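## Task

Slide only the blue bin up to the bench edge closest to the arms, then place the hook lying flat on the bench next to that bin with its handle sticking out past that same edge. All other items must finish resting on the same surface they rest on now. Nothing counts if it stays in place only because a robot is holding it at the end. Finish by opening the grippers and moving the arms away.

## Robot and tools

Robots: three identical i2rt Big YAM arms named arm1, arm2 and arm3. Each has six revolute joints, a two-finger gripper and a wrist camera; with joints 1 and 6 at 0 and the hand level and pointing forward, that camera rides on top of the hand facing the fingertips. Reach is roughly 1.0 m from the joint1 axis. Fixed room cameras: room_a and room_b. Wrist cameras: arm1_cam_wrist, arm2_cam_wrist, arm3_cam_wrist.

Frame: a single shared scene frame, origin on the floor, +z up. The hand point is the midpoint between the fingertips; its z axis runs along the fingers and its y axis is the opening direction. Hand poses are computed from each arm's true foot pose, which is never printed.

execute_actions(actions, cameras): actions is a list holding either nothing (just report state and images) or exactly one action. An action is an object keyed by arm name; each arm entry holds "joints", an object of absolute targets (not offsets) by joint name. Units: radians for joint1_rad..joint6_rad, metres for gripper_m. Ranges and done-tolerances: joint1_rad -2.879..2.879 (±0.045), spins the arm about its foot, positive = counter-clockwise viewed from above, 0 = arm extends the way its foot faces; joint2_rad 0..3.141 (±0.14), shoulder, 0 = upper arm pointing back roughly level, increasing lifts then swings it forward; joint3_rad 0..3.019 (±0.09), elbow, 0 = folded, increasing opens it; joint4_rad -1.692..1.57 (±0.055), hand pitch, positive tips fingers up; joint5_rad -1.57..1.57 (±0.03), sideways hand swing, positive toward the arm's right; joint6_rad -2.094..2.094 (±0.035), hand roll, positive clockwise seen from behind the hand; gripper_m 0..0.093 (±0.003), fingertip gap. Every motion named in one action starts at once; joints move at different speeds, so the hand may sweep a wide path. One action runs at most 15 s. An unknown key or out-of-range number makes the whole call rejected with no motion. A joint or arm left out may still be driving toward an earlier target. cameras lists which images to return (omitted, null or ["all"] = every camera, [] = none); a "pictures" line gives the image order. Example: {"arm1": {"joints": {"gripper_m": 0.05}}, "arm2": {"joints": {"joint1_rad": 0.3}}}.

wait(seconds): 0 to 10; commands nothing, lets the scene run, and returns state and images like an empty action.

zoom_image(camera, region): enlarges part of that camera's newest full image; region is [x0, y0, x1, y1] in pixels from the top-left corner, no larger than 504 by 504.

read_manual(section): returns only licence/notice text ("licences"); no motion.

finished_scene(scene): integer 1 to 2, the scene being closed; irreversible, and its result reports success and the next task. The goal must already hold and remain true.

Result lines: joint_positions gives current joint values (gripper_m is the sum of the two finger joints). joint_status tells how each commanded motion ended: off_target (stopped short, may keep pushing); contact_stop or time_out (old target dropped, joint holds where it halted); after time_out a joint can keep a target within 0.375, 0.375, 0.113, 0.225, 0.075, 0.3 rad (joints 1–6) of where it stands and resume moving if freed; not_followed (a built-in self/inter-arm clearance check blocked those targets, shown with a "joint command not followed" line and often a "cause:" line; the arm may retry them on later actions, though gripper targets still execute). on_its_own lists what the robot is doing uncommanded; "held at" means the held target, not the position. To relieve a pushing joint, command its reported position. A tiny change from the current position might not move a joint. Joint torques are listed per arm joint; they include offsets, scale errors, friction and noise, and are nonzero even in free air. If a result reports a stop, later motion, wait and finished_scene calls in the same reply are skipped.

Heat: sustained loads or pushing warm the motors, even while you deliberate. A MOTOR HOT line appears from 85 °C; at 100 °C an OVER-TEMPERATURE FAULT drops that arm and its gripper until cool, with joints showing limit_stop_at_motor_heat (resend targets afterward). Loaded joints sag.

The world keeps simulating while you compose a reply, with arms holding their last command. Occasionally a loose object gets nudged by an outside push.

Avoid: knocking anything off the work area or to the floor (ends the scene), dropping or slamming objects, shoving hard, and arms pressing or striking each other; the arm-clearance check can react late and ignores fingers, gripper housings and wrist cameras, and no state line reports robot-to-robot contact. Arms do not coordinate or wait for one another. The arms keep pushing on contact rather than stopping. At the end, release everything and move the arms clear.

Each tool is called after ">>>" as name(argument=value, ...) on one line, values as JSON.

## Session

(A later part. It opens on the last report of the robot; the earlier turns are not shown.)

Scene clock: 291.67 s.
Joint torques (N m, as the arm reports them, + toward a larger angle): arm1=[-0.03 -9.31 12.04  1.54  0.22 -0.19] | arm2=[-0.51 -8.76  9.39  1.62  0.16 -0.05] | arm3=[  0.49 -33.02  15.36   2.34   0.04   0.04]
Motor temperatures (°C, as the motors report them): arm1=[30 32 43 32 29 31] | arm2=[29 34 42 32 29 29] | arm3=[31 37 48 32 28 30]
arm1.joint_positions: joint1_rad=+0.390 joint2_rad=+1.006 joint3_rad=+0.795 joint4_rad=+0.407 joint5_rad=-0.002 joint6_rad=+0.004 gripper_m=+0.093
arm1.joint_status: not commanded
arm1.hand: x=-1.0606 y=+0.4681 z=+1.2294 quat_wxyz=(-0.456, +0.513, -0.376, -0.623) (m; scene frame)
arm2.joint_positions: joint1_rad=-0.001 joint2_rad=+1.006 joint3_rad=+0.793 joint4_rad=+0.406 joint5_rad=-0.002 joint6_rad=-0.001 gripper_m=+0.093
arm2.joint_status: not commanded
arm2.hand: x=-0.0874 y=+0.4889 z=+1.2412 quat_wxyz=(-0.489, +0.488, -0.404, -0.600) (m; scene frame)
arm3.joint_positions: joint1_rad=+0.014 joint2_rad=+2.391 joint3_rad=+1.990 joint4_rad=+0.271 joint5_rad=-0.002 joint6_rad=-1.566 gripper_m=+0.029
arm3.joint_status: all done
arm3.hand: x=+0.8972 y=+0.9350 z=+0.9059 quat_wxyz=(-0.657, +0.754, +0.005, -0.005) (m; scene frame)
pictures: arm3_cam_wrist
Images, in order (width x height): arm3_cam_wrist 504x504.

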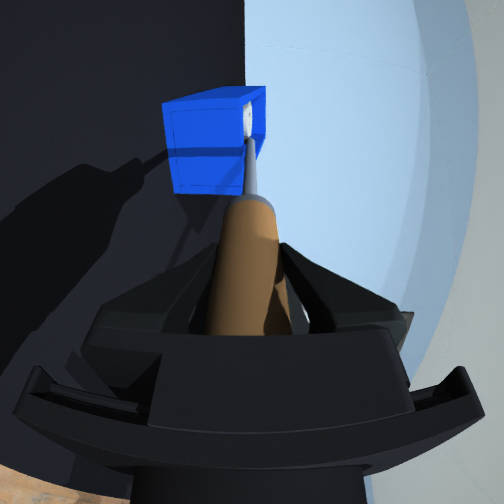

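>>> execute_actions(actions=[{"arm3":{"joints":{"joint2_rad":2.24,"joint3_rad":1.79,"joint4_rad":0.40}}}], cameras=["arm3_cam_wrist"])

Scene clock: 297.67 s.
Joint torques (N m, as the arm reports them, + toward a larger angle): arm1=[ 0.51 -9.62 12.3   1.61  0.26 -0.18] | arm2=[-0.65 -8.77  9.4   1.63  0.15 -0.05] | arm3=[  0.35 -30.72   8.5    3.15   0.03   0.05]
Motor temperatures (°C, as the motors report them): arm1=[30 32 43 32 29 31] | arm2=[29 34 42 32 29 29] | arm3=[31 37 48 32 28 30]
arm1.joint_positions: joint1_rad=+0.390 joint2_rad=+1.006 joint3_rad=+0.795 joint4_rad=+0.407 joint5_rad=-0.002 joint6_rad=+0.004 gripper_m=+0.093
arm1.joint_status: not commanded
arm1.hand: x=-1.0606 y=+0.4681 z=+1.2294 quat_wxyz=(-0.456, +0.513, -0.376, -0.623) (m; scene frame)
arm2.joint_positions: joint1_rad=-0.001 joint2_rad=+1.006 joint3_rad=+0.793 joint4_rad=+0.406 joint5_rad=-0.002 joint6_rad=-0.001 gripper_m=+0.093
arm2.joint_status: not commanded
arm2.hand: x=-0.0874 y=+0.4889 z=+1.2412 quat_wxyz=(-0.489, +0.488, -0.404, -0.600) (m; scene frame)
arm3.joint_positions: joint1_rad=+0.014 joint2_rad=+2.291 joint3_rad=+1.788 joint4_rad=+0.374 joint5_rad=-0.002 joint6_rad=-1.566 gripper_m=+0.029
arm3.joint_status: all done
arm3.hand: x=+0.8977 y=+0.8954 z=+0.9025 quat_wxyz=(-0.657, +0.754, +0.005, -0.005) (m; scene frame)
pictures: arm3_cam_wrist
Images, in order (width x height): arm3_cam_wrist 504x504.

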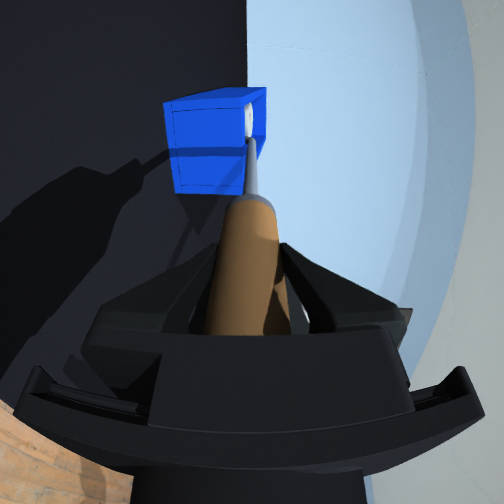

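Following. Continue.

>>> execute_actions(actions=[{"arm3":{"joints":{"joint2_rad":2.08,"joint3_rad":1.495,"joint4_rad":0.54}}}], cameras=["arm3_cam_wrist"])

>>> execute_actions(actions=[{"arm3":{"joints":{"joint2_rad":1.945,"joint3_rad":1.243,"joint4_rad":0.652}}}], cameras=["arm3_cam_wrist"])

>>> execute_actions(actions=[{"arm3":{"joints":{"joint2_rad":1.817,"joint3_rad":1.016,"joint4_rad":0.748}}}], cameras=["arm3_cam_wrist"])

Scene clock: 303.57 s.
Joint torques (N m, as the arm reports them, + toward a larger angle): arm1=[ 0.35 -9.48 12.1   1.59  0.19 -0.2 ] | arm2=[-0.62 -8.92  9.43  1.6   0.16 -0.04] | arm3=[  0.41 -27.96   8.04   3.45   0.02   0.05]
Motor temperatures (°C, as the motors report them): arm1=[30 31 43 32 29 31] | arm2=[29 34 42 32 29 29] | arm3=[31 37 47 32 28 30]
arm1.joint_positions: joint1_rad=+0.390 joint2_rad=+1.006 joint3_rad=+0.795 joint4_rad=+0.407 joint5_rad=-0.002 joint6_rad=+0.004 gripper_m=+0.093
arm1.joint_status: not commanded
arm1.hand: x=-1.0606 y=+0.4681 z=+1.2294 quat_wxyz=(-0.456, +0.513, -0.376, -0.623) (m; scene frame)
arm2.joint_positions: joint1_rad=-0.001 joint2_rad=+1.006 joint3_rad=+0.793 joint4_rad=+0.406 joint5_rad=-0.002 joint6_rad=-0.001 gripper_m=+0.093
arm2.joint_status: not commanded
arm2.hand: x=-0.0874 y=+0.4889 z=+1.2412 quat_wxyz=(-0.489, +0.488, -0.404, -0.600) (m; scene frame)
arm3.joint_positions: joint1_rad=+0.014 joint2_rad=+2.131 joint3_rad=+1.491 joint4_rad=+0.506 joint5_rad=-0.002 joint6_rad=-1.566 gripper_m=+0.029
arm3.joint_status: all done
arm3.hand: x=+0.8985 y=+0.8250 z=+0.9032 quat_wxyz=(-0.655, +0.755, +0.005, -0.005) (m; scene frame)
pictures: arm3_cam_wrist
Images, in order (width x height): arm3_cam_wrist 504x504.

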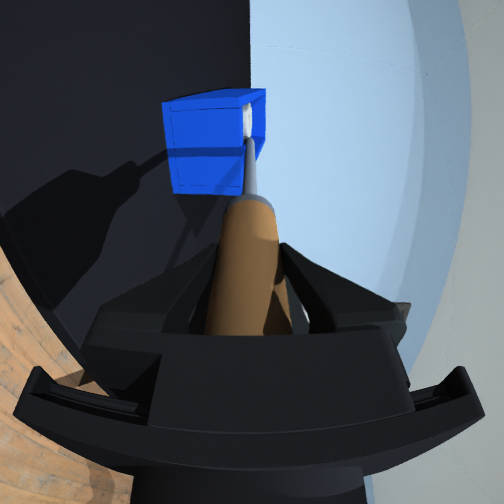

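Scene clock: 304.50 s.
Joint torques (N m, as the arm reports them, + toward a larger angle): arm1=[ 0.22 -9.65 12.    1.62  0.19 -0.18] | arm2=[-0.67 -8.88  9.41  1.68  0.15 -0.04] | arm3=[  0.31 -25.04   7.49   3.59   0.02   0.05]
Motor temperatures (°C, as the motors report them): arm1=[30 31 43 32 29 31] | arm2=[29 34 42 32 29 29] | arm3=[31 37 46 32 28 30]
arm1.joint_positions: joint1_rad=+0.390 joint2_rad=+1.006 joint3_rad=+0.795 joint4_rad=+0.407 joint5_rad=-0.002 joint6_rad=+0.004 gripper_m=+0.093
arm1.joint_status: not commanded
arm1.hand: x=-1.0606 y=+0.4681 z=+1.2294 quat_wxyz=(-0.456, +0.513, -0.376, -0.623) (m; scene frame)
arm2.joint_positions: joint1_rad=-0.001 joint2_rad=+1.006 joint3_rad=+0.793 joint4_rad=+0.406 joint5_rad=-0.002 joint6_rad=-0.001 gripper_m=+0.093
arm2.joint_status: not commanded
arm2.hand: x=-0.0874 y=+0.4889 z=+1.2412 quat_wxyz=(-0.489, +0.488, -0.404, -0.600) (m; scene frame)
arm3.joint_positions: joint1_rad=+0.014 joint2_rad=+1.992 joint3_rad=+1.238 joint4_rad=+0.615 joint5_rad=-0.002 joint6_rad=-1.566 gripper_m=+0.029
arm3.joint_status: all done
arm3.hand: x=+0.8994 y=+0.7549 z=+0.9023 quat_wxyz=(-0.653, +0.757, +0.005, -0.005) (m; scene frame)
pictures: arm3_cam_wrist
Images, in order (width x height): arm3_cam_wrist 504x504.

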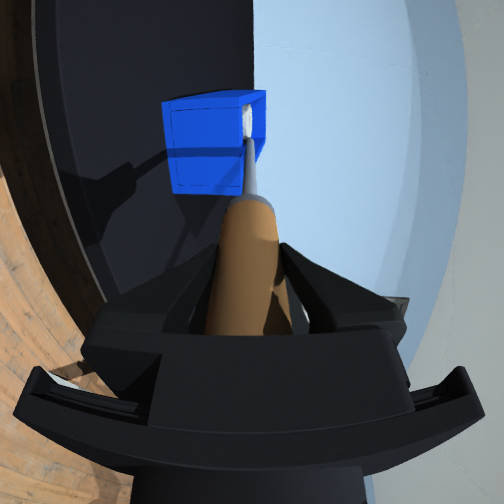

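Scene clock: 305.40 s.
Joint torques (N m, as the arm reports them, + toward a larger angle): arm1=[ 0.83 -9.76 12.08  1.54  0.26 -0.15] | arm2=[-0.6  -8.89  9.39  1.61  0.15 -0.06] | arm3=[  0.45 -21.68   7.16   3.77   0.03   0.03]
Motor temperatures (°C, as the motors report them): arm1=[30 31 43 32 29 31] | arm2=[29 34 42 32 29 29] | arm3=[31 37 46 32 28 30]
arm1.joint_positions: joint1_rad=+0.390 joint2_rad=+1.006 joint3_rad=+0.795 joint4_rad=+0.407 joint5_rad=-0.002 joint6_rad=+0.004 gripper_m=+0.093
arm1.joint_status: not commanded
arm1.hand: x=-1.0606 y=+0.4681 z=+1.2294 quat_wxyz=(-0.456, +0.513, -0.376, -0.623) (m; scene frame)
arm2.joint_positions: joint1_rad=-0.001 joint2_rad=+1.006 joint3_rad=+0.793 joint4_rad=+0.406 joint5_rad=-0.002 joint6_rad=-0.001 gripper_m=+0.093
arm2.joint_status: not commanded
arm2.hand: x=-0.0874 y=+0.4889 z=+1.2412 quat_wxyz=(-0.489, +0.488, -0.404, -0.600) (m; scene frame)
arm3.joint_positions: joint1_rad=+0.014 joint2_rad=+1.860 joint3_rad=+1.009 joint4_rad=+0.708 joint5_rad=-0.002 joint6_rad=-1.566 gripper_m=+0.029
arm3.joint_status: all done
arm3.hand: x=+0.9002 y=+0.6845 z=+0.9018 quat_wxyz=(-0.652, +0.759, +0.005, -0.005) (m; scene frame)
pictures: arm3_cam_wrist
Images, in order (width x height): arm3_cam_wrist 504x504.

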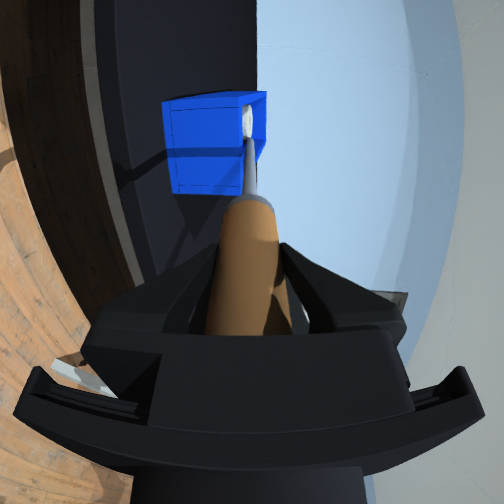

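>>> execute_actions(actions=[{"arm3":{"joints":{"joint2_rad":1.706,"joint3_rad":0.835,"joint4_rad":0.82}}}], cameras=["arm3_cam_wrist"])

>>> zoom_image(camera="arm3_cam_wrist", region=[100,60,300,260])

Scene clock: 311.90 s.
Joint torques (N m, as the arm reports them, + toward a larger angle): arm1=[ 0.45 -9.34 12.13  1.71  0.22 -0.14] | arm2=[-0.6  -8.74  9.42  1.62  0.16 -0.03] | arm3=[  0.42 -18.72   7.     3.96   0.02   0.04]
Motor temperatures (°C, as the motors report them): arm1=[30 31 43 32 29 31] | arm2=[29 34 42 32 29 29] | arm3=[31 36 45 33 28 30]
arm1.joint_positions: joint1_rad=+0.390 joint2_rad=+1.006 joint3_rad=+0.795 joint4_rad=+0.407 joint5_rad=-0.002 joint6_rad=+0.004 gripper_m=+0.093
arm1.joint_status: not commanded
arm1.hand: x=-1.0606 y=+0.4681 z=+1.2294 quat_wxyz=(-0.456, +0.513, -0.376, -0.623) (m; scene frame)
arm2.joint_positions: joint1_rad=-0.001 joint2_rad=+1.006 joint3_rad=+0.793 joint4_rad=+0.406 joint5_rad=-0.002 joint6_rad=-0.001 gripper_m=+0.093
arm2.joint_status: not commanded
arm2.hand: x=-0.0874 y=+0.4889 z=+1.2412 quat_wxyz=(-0.489, +0.488, -0.404, -0.600) (m; scene frame)
arm3.joint_positions: joint1_rad=+0.014 joint2_rad=+1.747 joint3_rad=+0.824 joint4_rad=+0.775 joint5_rad=-0.002 joint6_rad=-1.566 gripper_m=+0.029
arm3.joint_status: all done
arm3.hand: x=+0.9009 y=+0.6232 z=+0.9012 quat_wxyz=(-0.650, +0.760, +0.005, -0.005) (m; scene frame)
pictures: arm3_cam_wrist
Images, in order (width x height): arm3_cam_wrist 504x504.

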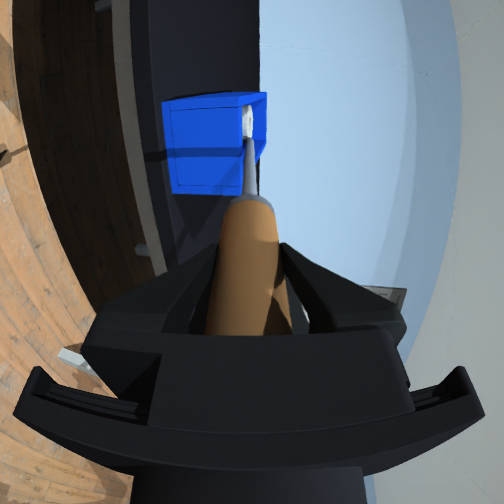

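Region (100, 60, 300, 260) of arm3_cam_wrist's 504x504 image, scaled by 2.520, with more detail than that image has.

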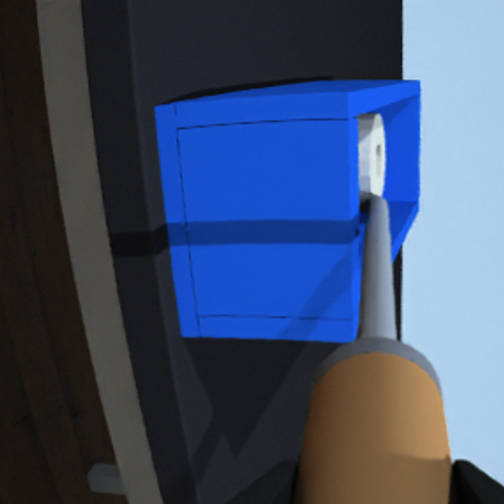

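>>> execute_actions(actions=[{"arm3":{"joints":{"joint2_rad":1.755,"joint3_rad":0.945,"joint4_rad":0.79}}}], cameras=[])

>>> execute_actions(actions=[{"arm3":{"joints":{"joint2_rad":1.65,"joint3_rad":0.965,"joint4_rad":0.86}}}], cameras=["arm3_cam_wrist"])

Scene clock: 325.27 s.
Joint torques (N m, as the arm reports them, + toward a larger angle): arm1=[ 0.   -9.39 12.36  1.65  0.25 -0.15] | arm2=[-0.41 -8.73  9.38  1.61  0.16 -0.04] | arm3=[  0.34 -18.77  12.19   2.75   0.03   0.03]
Motor temperatures (°C, as the motors report them): arm1=[30 31 43 32 29 31] | arm2=[29 34 42 32 29 29] | arm3=[31 35 43 33 28 30]
arm1.joint_positions: joint1_rad=+0.390 joint2_rad=+1.006 joint3_rad=+0.795 joint4_rad=+0.407 joint5_rad=-0.002 joint6_rad=+0.004 gripper_m=+0.093
arm1.joint_status: not commanded
arm1.hand: x=-1.0606 y=+0.4681 z=+1.2294 quat_wxyz=(-0.456, +0.513, -0.376, -0.623) (m; scene frame)
arm2.joint_positions: joint1_rad=-0.001 joint2_rad=+1.006 joint3_rad=+0.793 joint4_rad=+0.406 joint5_rad=-0.002 joint6_rad=-0.001 gripper_m=+0.093
arm2.joint_status: not commanded
arm2.hand: x=-0.0874 y=+0.4889 z=+1.2412 quat_wxyz=(-0.489, +0.488, -0.404, -0.600) (m; scene frame)
arm3.joint_positions: joint1_rad=+0.014 joint2_rad=+1.784 joint3_rad=+0.873 joint4_rad=+0.771 joint5_rad=-0.002 joint6_rad=-1.566 gripper_m=+0.029
arm3.joint_status: all done
arm3.hand: x=+0.9007 y=+0.6402 z=+0.9000 quat_wxyz=(-0.653, +0.758, +0.005, -0.005) (m; scene frame)
pictures: none
No camera images: the call's "cameras" was empty. Leave "cameras" out to get every camera's image.

Scene clock: 326.30 s.
Joint torques (N m, as the arm reports them, + toward a larger angle): arm1=[ 0.52 -8.98 12.05  1.66  0.25 -0.14] | arm2=[-0.63 -8.73  9.44  1.62  0.16 -0.05] | arm3=[  0.54 -18.51  12.78   3.88   0.05   0.04]
Motor temperatures (°C, as the motors report them): arm1=[30 31 43 32 29 31] | arm2=[29 34 42 32 29 29] | arm3=[31 35 43 33 28 30]
arm1.joint_positions: joint1_rad=+0.390 joint2_rad=+1.006 joint3_rad=+0.795 joint4_rad=+0.407 joint5_rad=-0.002 joint6_rad=+0.004 gripper_m=+0.093
arm1.joint_status: not commanded
arm1.hand: x=-1.0606 y=+0.4681 z=+1.2294 quat_wxyz=(-0.456, +0.513, -0.376, -0.623) (m; scene frame)
arm2.joint_positions: joint1_rad=-0.001 joint2_rad=+1.006 joint3_rad=+0.793 joint4_rad=+0.406 joint5_rad=-0.002 joint6_rad=-0.001 gripper_m=+0.093
arm2.joint_status: not commanded
arm2.hand: x=-0.0874 y=+0.4889 z=+1.2412 quat_wxyz=(-0.489, +0.488, -0.404, -0.600) (m; scene frame)
arm3.joint_positions: joint1_rad=+0.014 joint2_rad=+1.685 joint3_rad=+0.896 joint4_rad=+0.818 joint5_rad=-0.002 joint6_rad=-1.566 gripper_m=+0.029
arm3.joint_status: all done
arm3.hand: x=+0.9004 y=+0.6424 z=+0.9853 quat_wxyz=(-0.714, +0.700, +0.005, -0.005) (m; scene frame)
pictures: arm3_cam_wrist
Images, in order (width x height): arm3_cam_wrist 504x504.

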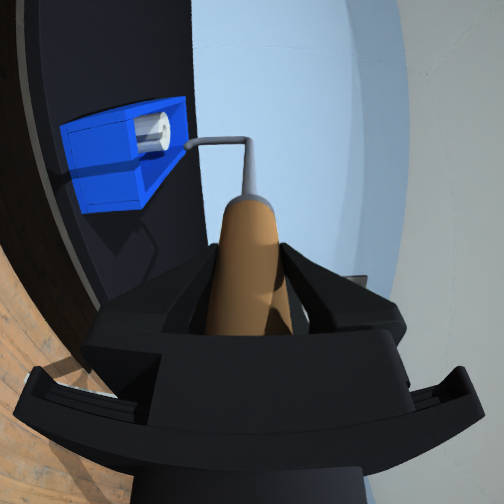

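>>> execute_actions(actions=[{"arm3":{"joints":{"joint1_rad":0.26,"joint5_rad":0.17,"joint2_rad":1.80,"joint3_rad":1.17,"joint4_rad":0.78}}}], cameras=[])

>>> execute_actions(actions=[{"arm3":{"joints":{"joint2_rad":2.13,"joint3_rad":1.37,"joint4_rad":0.925}}}], cameras=["arm3_cam_wrist","room_a"])

Scene clock: 332.07 s.
Joint torques (N m, as the arm reports them, + toward a larger angle): arm1=[ 0.16 -9.97 12.07  1.63  0.2  -0.15] | arm2=[-0.51 -8.71  9.38  1.58  0.15 -0.04] | arm3=[  0.8  -23.39  14.07   3.18  -0.05   0.07]
Motor temperatures (°C, as the motors report them): arm1=[30 31 43 32 29 31] | arm2=[29 34 42 32 29 29] | arm3=[31 35 44 33 28 30]
arm1.joint_positions: joint1_rad=+0.390 joint2_rad=+1.006 joint3_rad=+0.795 joint4_rad=+0.407 joint5_rad=-0.002 joint6_rad=+0.004 gripper_m=+0.093
arm1.joint_status: not commanded
arm1.hand: x=-1.0606 y=+0.4681 z=+1.2294 quat_wxyz=(-0.456, +0.513, -0.376, -0.623) (m; scene frame)
arm2.joint_positions: joint1_rad=-0.001 joint2_rad=+1.006 joint3_rad=+0.793 joint4_rad=+0.406 joint5_rad=-0.002 joint6_rad=-0.001 gripper_m=+0.093
arm2.joint_status: not commanded
arm2.hand: x=-0.0874 y=+0.4889 z=+1.2412 quat_wxyz=(-0.489, +0.488, -0.404, -0.600) (m; scene frame)
arm3.joint_positions: joint1_rad=+0.265 joint2_rad=+1.857 joint3_rad=+1.086 joint4_rad=+0.753 joint5_rad=+0.170 joint6_rad=-1.566 gripper_m=+0.029
arm3.joint_status: all done
arm3.hand: x=+0.7518 y=+0.6892 z=+0.9535 quat_wxyz=(-0.697, +0.716, +0.034, -0.031) (m; scene frame)
pictures: none
No camera images: the call's "cameras" was empty. Leave "cameras" out to get every camera's image.

Scene clock: 333.30 s.
Joint torques (N m, as the arm reports them, + toward a larger angle): arm1=[ 0.15 -9.79 12.15  1.64  0.22 -0.21] | arm2=[-0.58 -8.78  9.43  1.56  0.15 -0.05] | arm3=[  1.23 -27.7   10.83   3.01  -0.02   0.06]
Motor temperatures (°C, as the motors report them): arm1=[30 31 43 32 29 31] | arm2=[29 34 42 32 29 29] | arm3=[31 35 45 33 28 30]
arm1.joint_positions: joint1_rad=+0.390 joint2_rad=+1.006 joint3_rad=+0.795 joint4_rad=+0.407 joint5_rad=-0.002 joint6_rad=+0.004 gripper_m=+0.093
arm1.joint_status: not commanded
arm1.hand: x=-1.0606 y=+0.4681 z=+1.2294 quat_wxyz=(-0.456, +0.513, -0.376, -0.623) (m; scene frame)
arm2.joint_positions: joint1_rad=-0.001 joint2_rad=+1.006 joint3_rad=+0.793 joint4_rad=+0.406 joint5_rad=-0.002 joint6_rad=-0.001 gripper_m=+0.093
arm2.joint_status: not commanded
arm2.hand: x=-0.0874 y=+0.4889 z=+1.2412 quat_wxyz=(-0.489, +0.488, -0.404, -0.600) (m; scene frame)
arm3.joint_positions: joint1_rad=+0.265 joint2_rad=+2.192 joint3_rad=+1.318 joint4_rad=+0.901 joint5_rad=+0.170 joint6_rad=-1.567 gripper_m=+0.029
arm3.joint_status: all done
arm3.hand: x=+0.7327 y=+0.7605 z=+0.8610 quat_wxyz=(-0.713, +0.700, +0.031, -0.035) (m; scene frame)
pictures: arm3_cam_wrist, room_a
Images, in order (width x height): arm3_cam_wrist 504x504, room_a 504x504.

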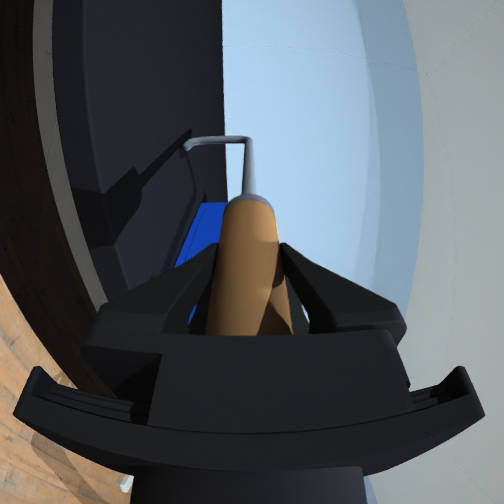

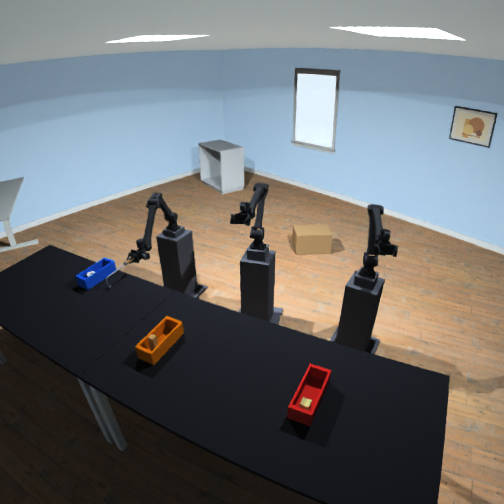

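>>> execute_actions(actions=[{"arm3":{"joints":{"joint2_rad":2.24,"joint3_rad":1.34,"joint4_rad":0.985,"joint6_rad":-0.75}}}], cameras=[])

>>> execute_actions(actions=[{"arm3":{"joints":{"joint2_rad":2.315,"joint3_rad":1.35,"joint4_rad":1.025,"joint5_rad":0.26,"joint6_rad":0.0}}}], cameras=["arm3_cam_wrist"])

Scene clock: 341.20 s.
Joint torques (N m, as the arm reports them, + toward a larger angle): arm1=[ 0.18 -9.01 12.19  1.65  0.22 -0.17] | arm2=[-0.56 -8.79  9.42  1.59  0.16 -0.05] | arm3=[  1.38 -24.13   7.75   2.56  -0.18   0.13]
Motor temperatures (°C, as the motors report them): arm1=[30 31 43 32 29 31] | arm2=[29 34 42 32 29 29] | arm3=[31 36 44 33 28 30]
arm1.joint_positions: joint1_rad=+0.390 joint2_rad=+1.006 joint3_rad=+0.795 joint4_rad=+0.407 joint5_rad=-0.002 joint6_rad=+0.004 gripper_m=+0.093
arm1.joint_status: not commanded
arm1.hand: x=-1.0606 y=+0.4681 z=+1.2294 quat_wxyz=(-0.456, +0.513, -0.376, -0.623) (m; scene frame)
arm2.joint_positions: joint1_rad=-0.001 joint2_rad=+1.006 joint3_rad=+0.793 joint4_rad=+0.406 joint5_rad=-0.002 joint6_rad=-0.001 gripper_m=+0.093
arm2.joint_status: not commanded
arm2.hand: x=-0.0874 y=+0.4889 z=+1.2412 quat_wxyz=(-0.489, +0.488, -0.404, -0.600) (m; scene frame)
arm3.joint_positions: joint1_rad=+0.264 joint2_rad=+2.262 joint3_rad=+1.318 joint4_rad=+0.972 joint5_rad=+0.174 joint6_rad=-0.757 gripper_m=+0.029
arm3.joint_status: all done
arm3.hand: x=+0.7350 y=+0.7575 z=+0.8245 quat_wxyz=(-0.642, +0.655, -0.249, -0.311) (m; scene frame)
pictures: none
No camera images: the call's "cameras" was empty. Leave "cameras" out to get every camera's image.

Scene clock: 342.87 s.
Joint torques (N m, as the arm reports them, + toward a larger angle): arm1=[ 0.31 -9.1  12.32  1.43  0.24 -0.2 ] | arm2=[-0.64 -8.66  9.41  1.58  0.15 -0.04] | arm3=[  1.31 -24.44   8.03   2.55  -0.07   0.08]
Motor temperatures (°C, as the motors report them): arm1=[30 31 43 32 29 31] | arm2=[29 34 42 32 29 29] | arm3=[31 36 44 33 28 30]
arm1.joint_positions: joint1_rad=+0.390 joint2_rad=+1.006 joint3_rad=+0.795 joint4_rad=+0.407 joint5_rad=-0.002 joint6_rad=+0.004 gripper_m=+0.093
arm1.joint_status: not commanded
arm1.hand: x=-1.0606 y=+0.4681 z=+1.2294 quat_wxyz=(-0.456, +0.513, -0.376, -0.623) (m; scene frame)
arm2.joint_positions: joint1_rad=-0.001 joint2_rad=+1.006 joint3_rad=+0.793 joint4_rad=+0.406 joint5_rad=-0.002 joint6_rad=-0.001 gripper_m=+0.093
arm2.joint_status: not commanded
arm2.hand: x=-0.0874 y=+0.4889 z=+1.2412 quat_wxyz=(-0.489, +0.488, -0.404, -0.600) (m; scene frame)
arm3.joint_positions: joint1_rad=+0.264 joint2_rad=+2.337 joint3_rad=+1.318 joint4_rad=+1.013 joint5_rad=+0.261 joint6_rad=-0.005 gripper_m=+0.029
arm3.joint_status: all done
arm3.hand: x=+0.7517 y=+0.7520 z=+0.7778 quat_wxyz=(-0.499, +0.507, -0.501, -0.494) (m; scene frame)
pictures: arm3_cam_wrist
Images, in order (width x height): arm3_cam_wrist 504x504.

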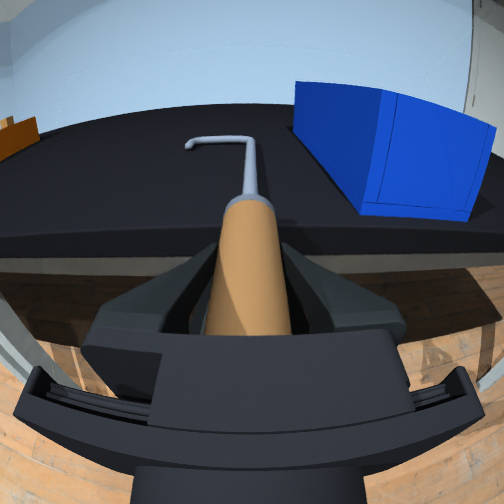

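>>> execute_actions(actions=[{"arm3":{"joints":{"gripper_m":0.08}}}], cameras=["arm3_cam_wrist"])

>>> execute_actions(actions=[{"arm3":{"joints":{"joint2_rad":1.2,"joint3_rad":0.9,"joint4_rad":0.6}}}], cameras=["room_a","room_b"])

>>> zoom_image(camera="room_b", region=[300,130,440,230])

Scene clock: 348.23 s.
Joint torques (N m, as the arm reports them, + toward a larger angle): arm1=[ 0.55 -9.39 12.19  1.7   0.22 -0.15] | arm2=[-0.67 -8.86  9.4   1.6   0.16 -0.04] | arm3=[  0.89 -24.03   7.96   2.5   -0.05   0.04]
Motor temperatures (°C, as the motors report them): arm1=[30 31 43 32 29 31] | arm2=[29 34 42 32 29 29] | arm3=[31 36 44 32 28 30]
arm1.joint_positions: joint1_rad=+0.390 joint2_rad=+1.006 joint3_rad=+0.795 joint4_rad=+0.407 joint5_rad=-0.002 joint6_rad=+0.004 gripper_m=+0.093
arm1.joint_status: not commanded
arm1.hand: x=-1.0606 y=+0.4681 z=+1.2294 quat_wxyz=(-0.456, +0.513, -0.376, -0.623) (m; scene frame)
arm2.joint_positions: joint1_rad=-0.001 joint2_rad=+1.006 joint3_rad=+0.793 joint4_rad=+0.406 joint5_rad=-0.002 joint6_rad=-0.001 gripper_m=+0.093
arm2.joint_status: not commanded
arm2.hand: x=-0.0874 y=+0.4889 z=+1.2412 quat_wxyz=(-0.489, +0.488, -0.404, -0.600) (m; scene frame)
arm3.joint_positions: joint1_rad=+0.264 joint2_rad=+2.338 joint3_rad=+1.318 joint4_rad=+1.013 joint5_rad=+0.261 joint6_rad=-0.004 gripper_m=+0.080
arm3.joint_status: all done
arm3.hand: x=+0.7517 y=+0.7520 z=+0.7775 quat_wxyz=(-0.499, +0.507, -0.501, -0.494) (m; scene frame)
pictures: arm3_cam_wrist
Images, in order (width x height): arm3_cam_wrist 504x504.

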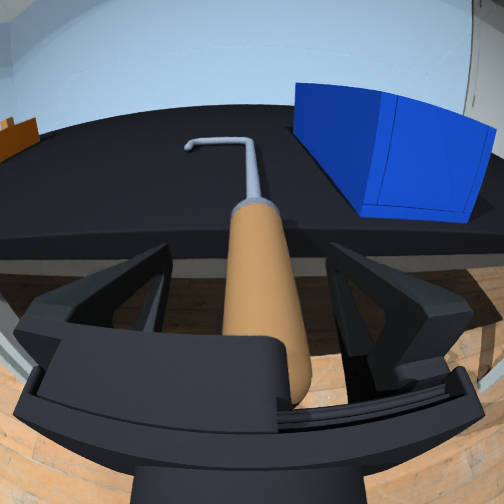

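Scene clock: 349.93 s.
Joint torques (N m, as the arm reports them, + toward a larger angle): arm1=[-0.1  -9.64 12.16  1.51  0.21 -0.18] | arm2=[-0.75 -8.85  9.43  1.65  0.15 -0.05] | arm3=[ 1.04 -9.57  8.41  1.53 -0.1   0.03]
Motor temperatures (°C, as the motors report them): arm1=[30 31 43 32 29 31] | arm2=[29 34 42 32 29 29] | arm3=[31 36 44 32 28 30]
arm1.joint_positions: joint1_rad=+0.390 joint2_rad=+1.006 joint3_rad=+0.795 joint4_rad=+0.407 joint5_rad=-0.002 joint6_rad=+0.004 gripper_m=+0.093
arm1.joint_status: not commanded
arm1.hand: x=-1.0606 y=+0.4681 z=+1.2294 quat_wxyz=(-0.456, +0.513, -0.376, -0.623) (m; scene frame)
arm2.joint_positions: joint1_rad=-0.001 joint2_rad=+1.006 joint3_rad=+0.793 joint4_rad=+0.406 joint5_rad=-0.002 joint6_rad=-0.001 gripper_m=+0.093
arm2.joint_status: not commanded
arm2.hand: x=-0.0874 y=+0.4889 z=+1.2412 quat_wxyz=(-0.489, +0.488, -0.404, -0.600) (m; scene frame)
arm3.joint_positions: joint1_rad=+0.264 joint2_rad=+1.197 joint3_rad=+0.904 joint4_rad=+0.606 joint5_rad=+0.261 joint6_rad=-0.004 gripper_m=+0.080
arm3.joint_status: all done
arm3.hand: x=+0.8101 y=+0.5310 z=+1.2224 quat_wxyz=(-0.549, +0.403, -0.439, -0.586) (m; scene frame)
pictures: room_a, room_b
Images, in order (width x height): room_a 504x504, room_b 504x504.

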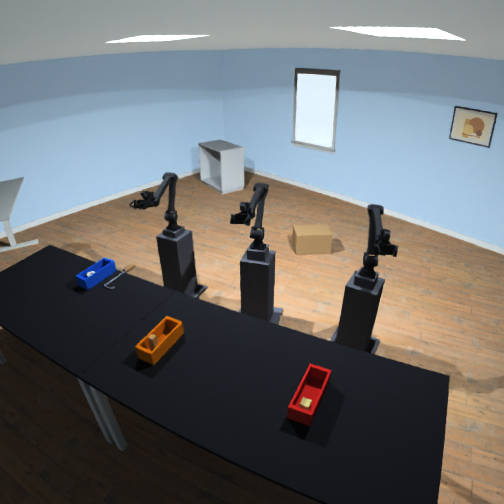

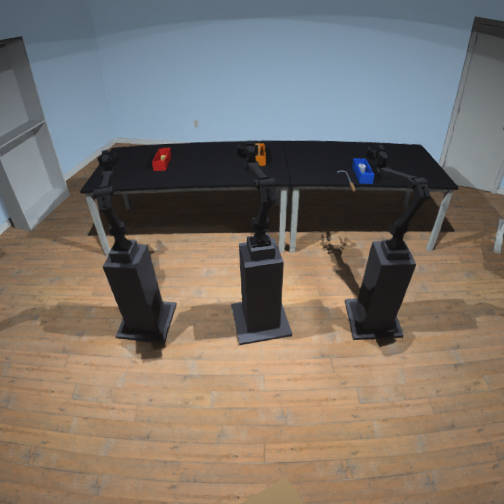

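Region (300, 130, 440, 230) of room_b's 504x504 image, scaled by 3.600, with more detail than that image has; it fills the top 360 rows of this view, and the rest is white.

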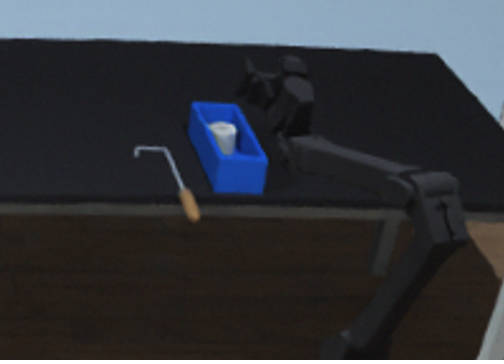

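>>> finished_scene(scene=2)

The scene is finished: the task was done.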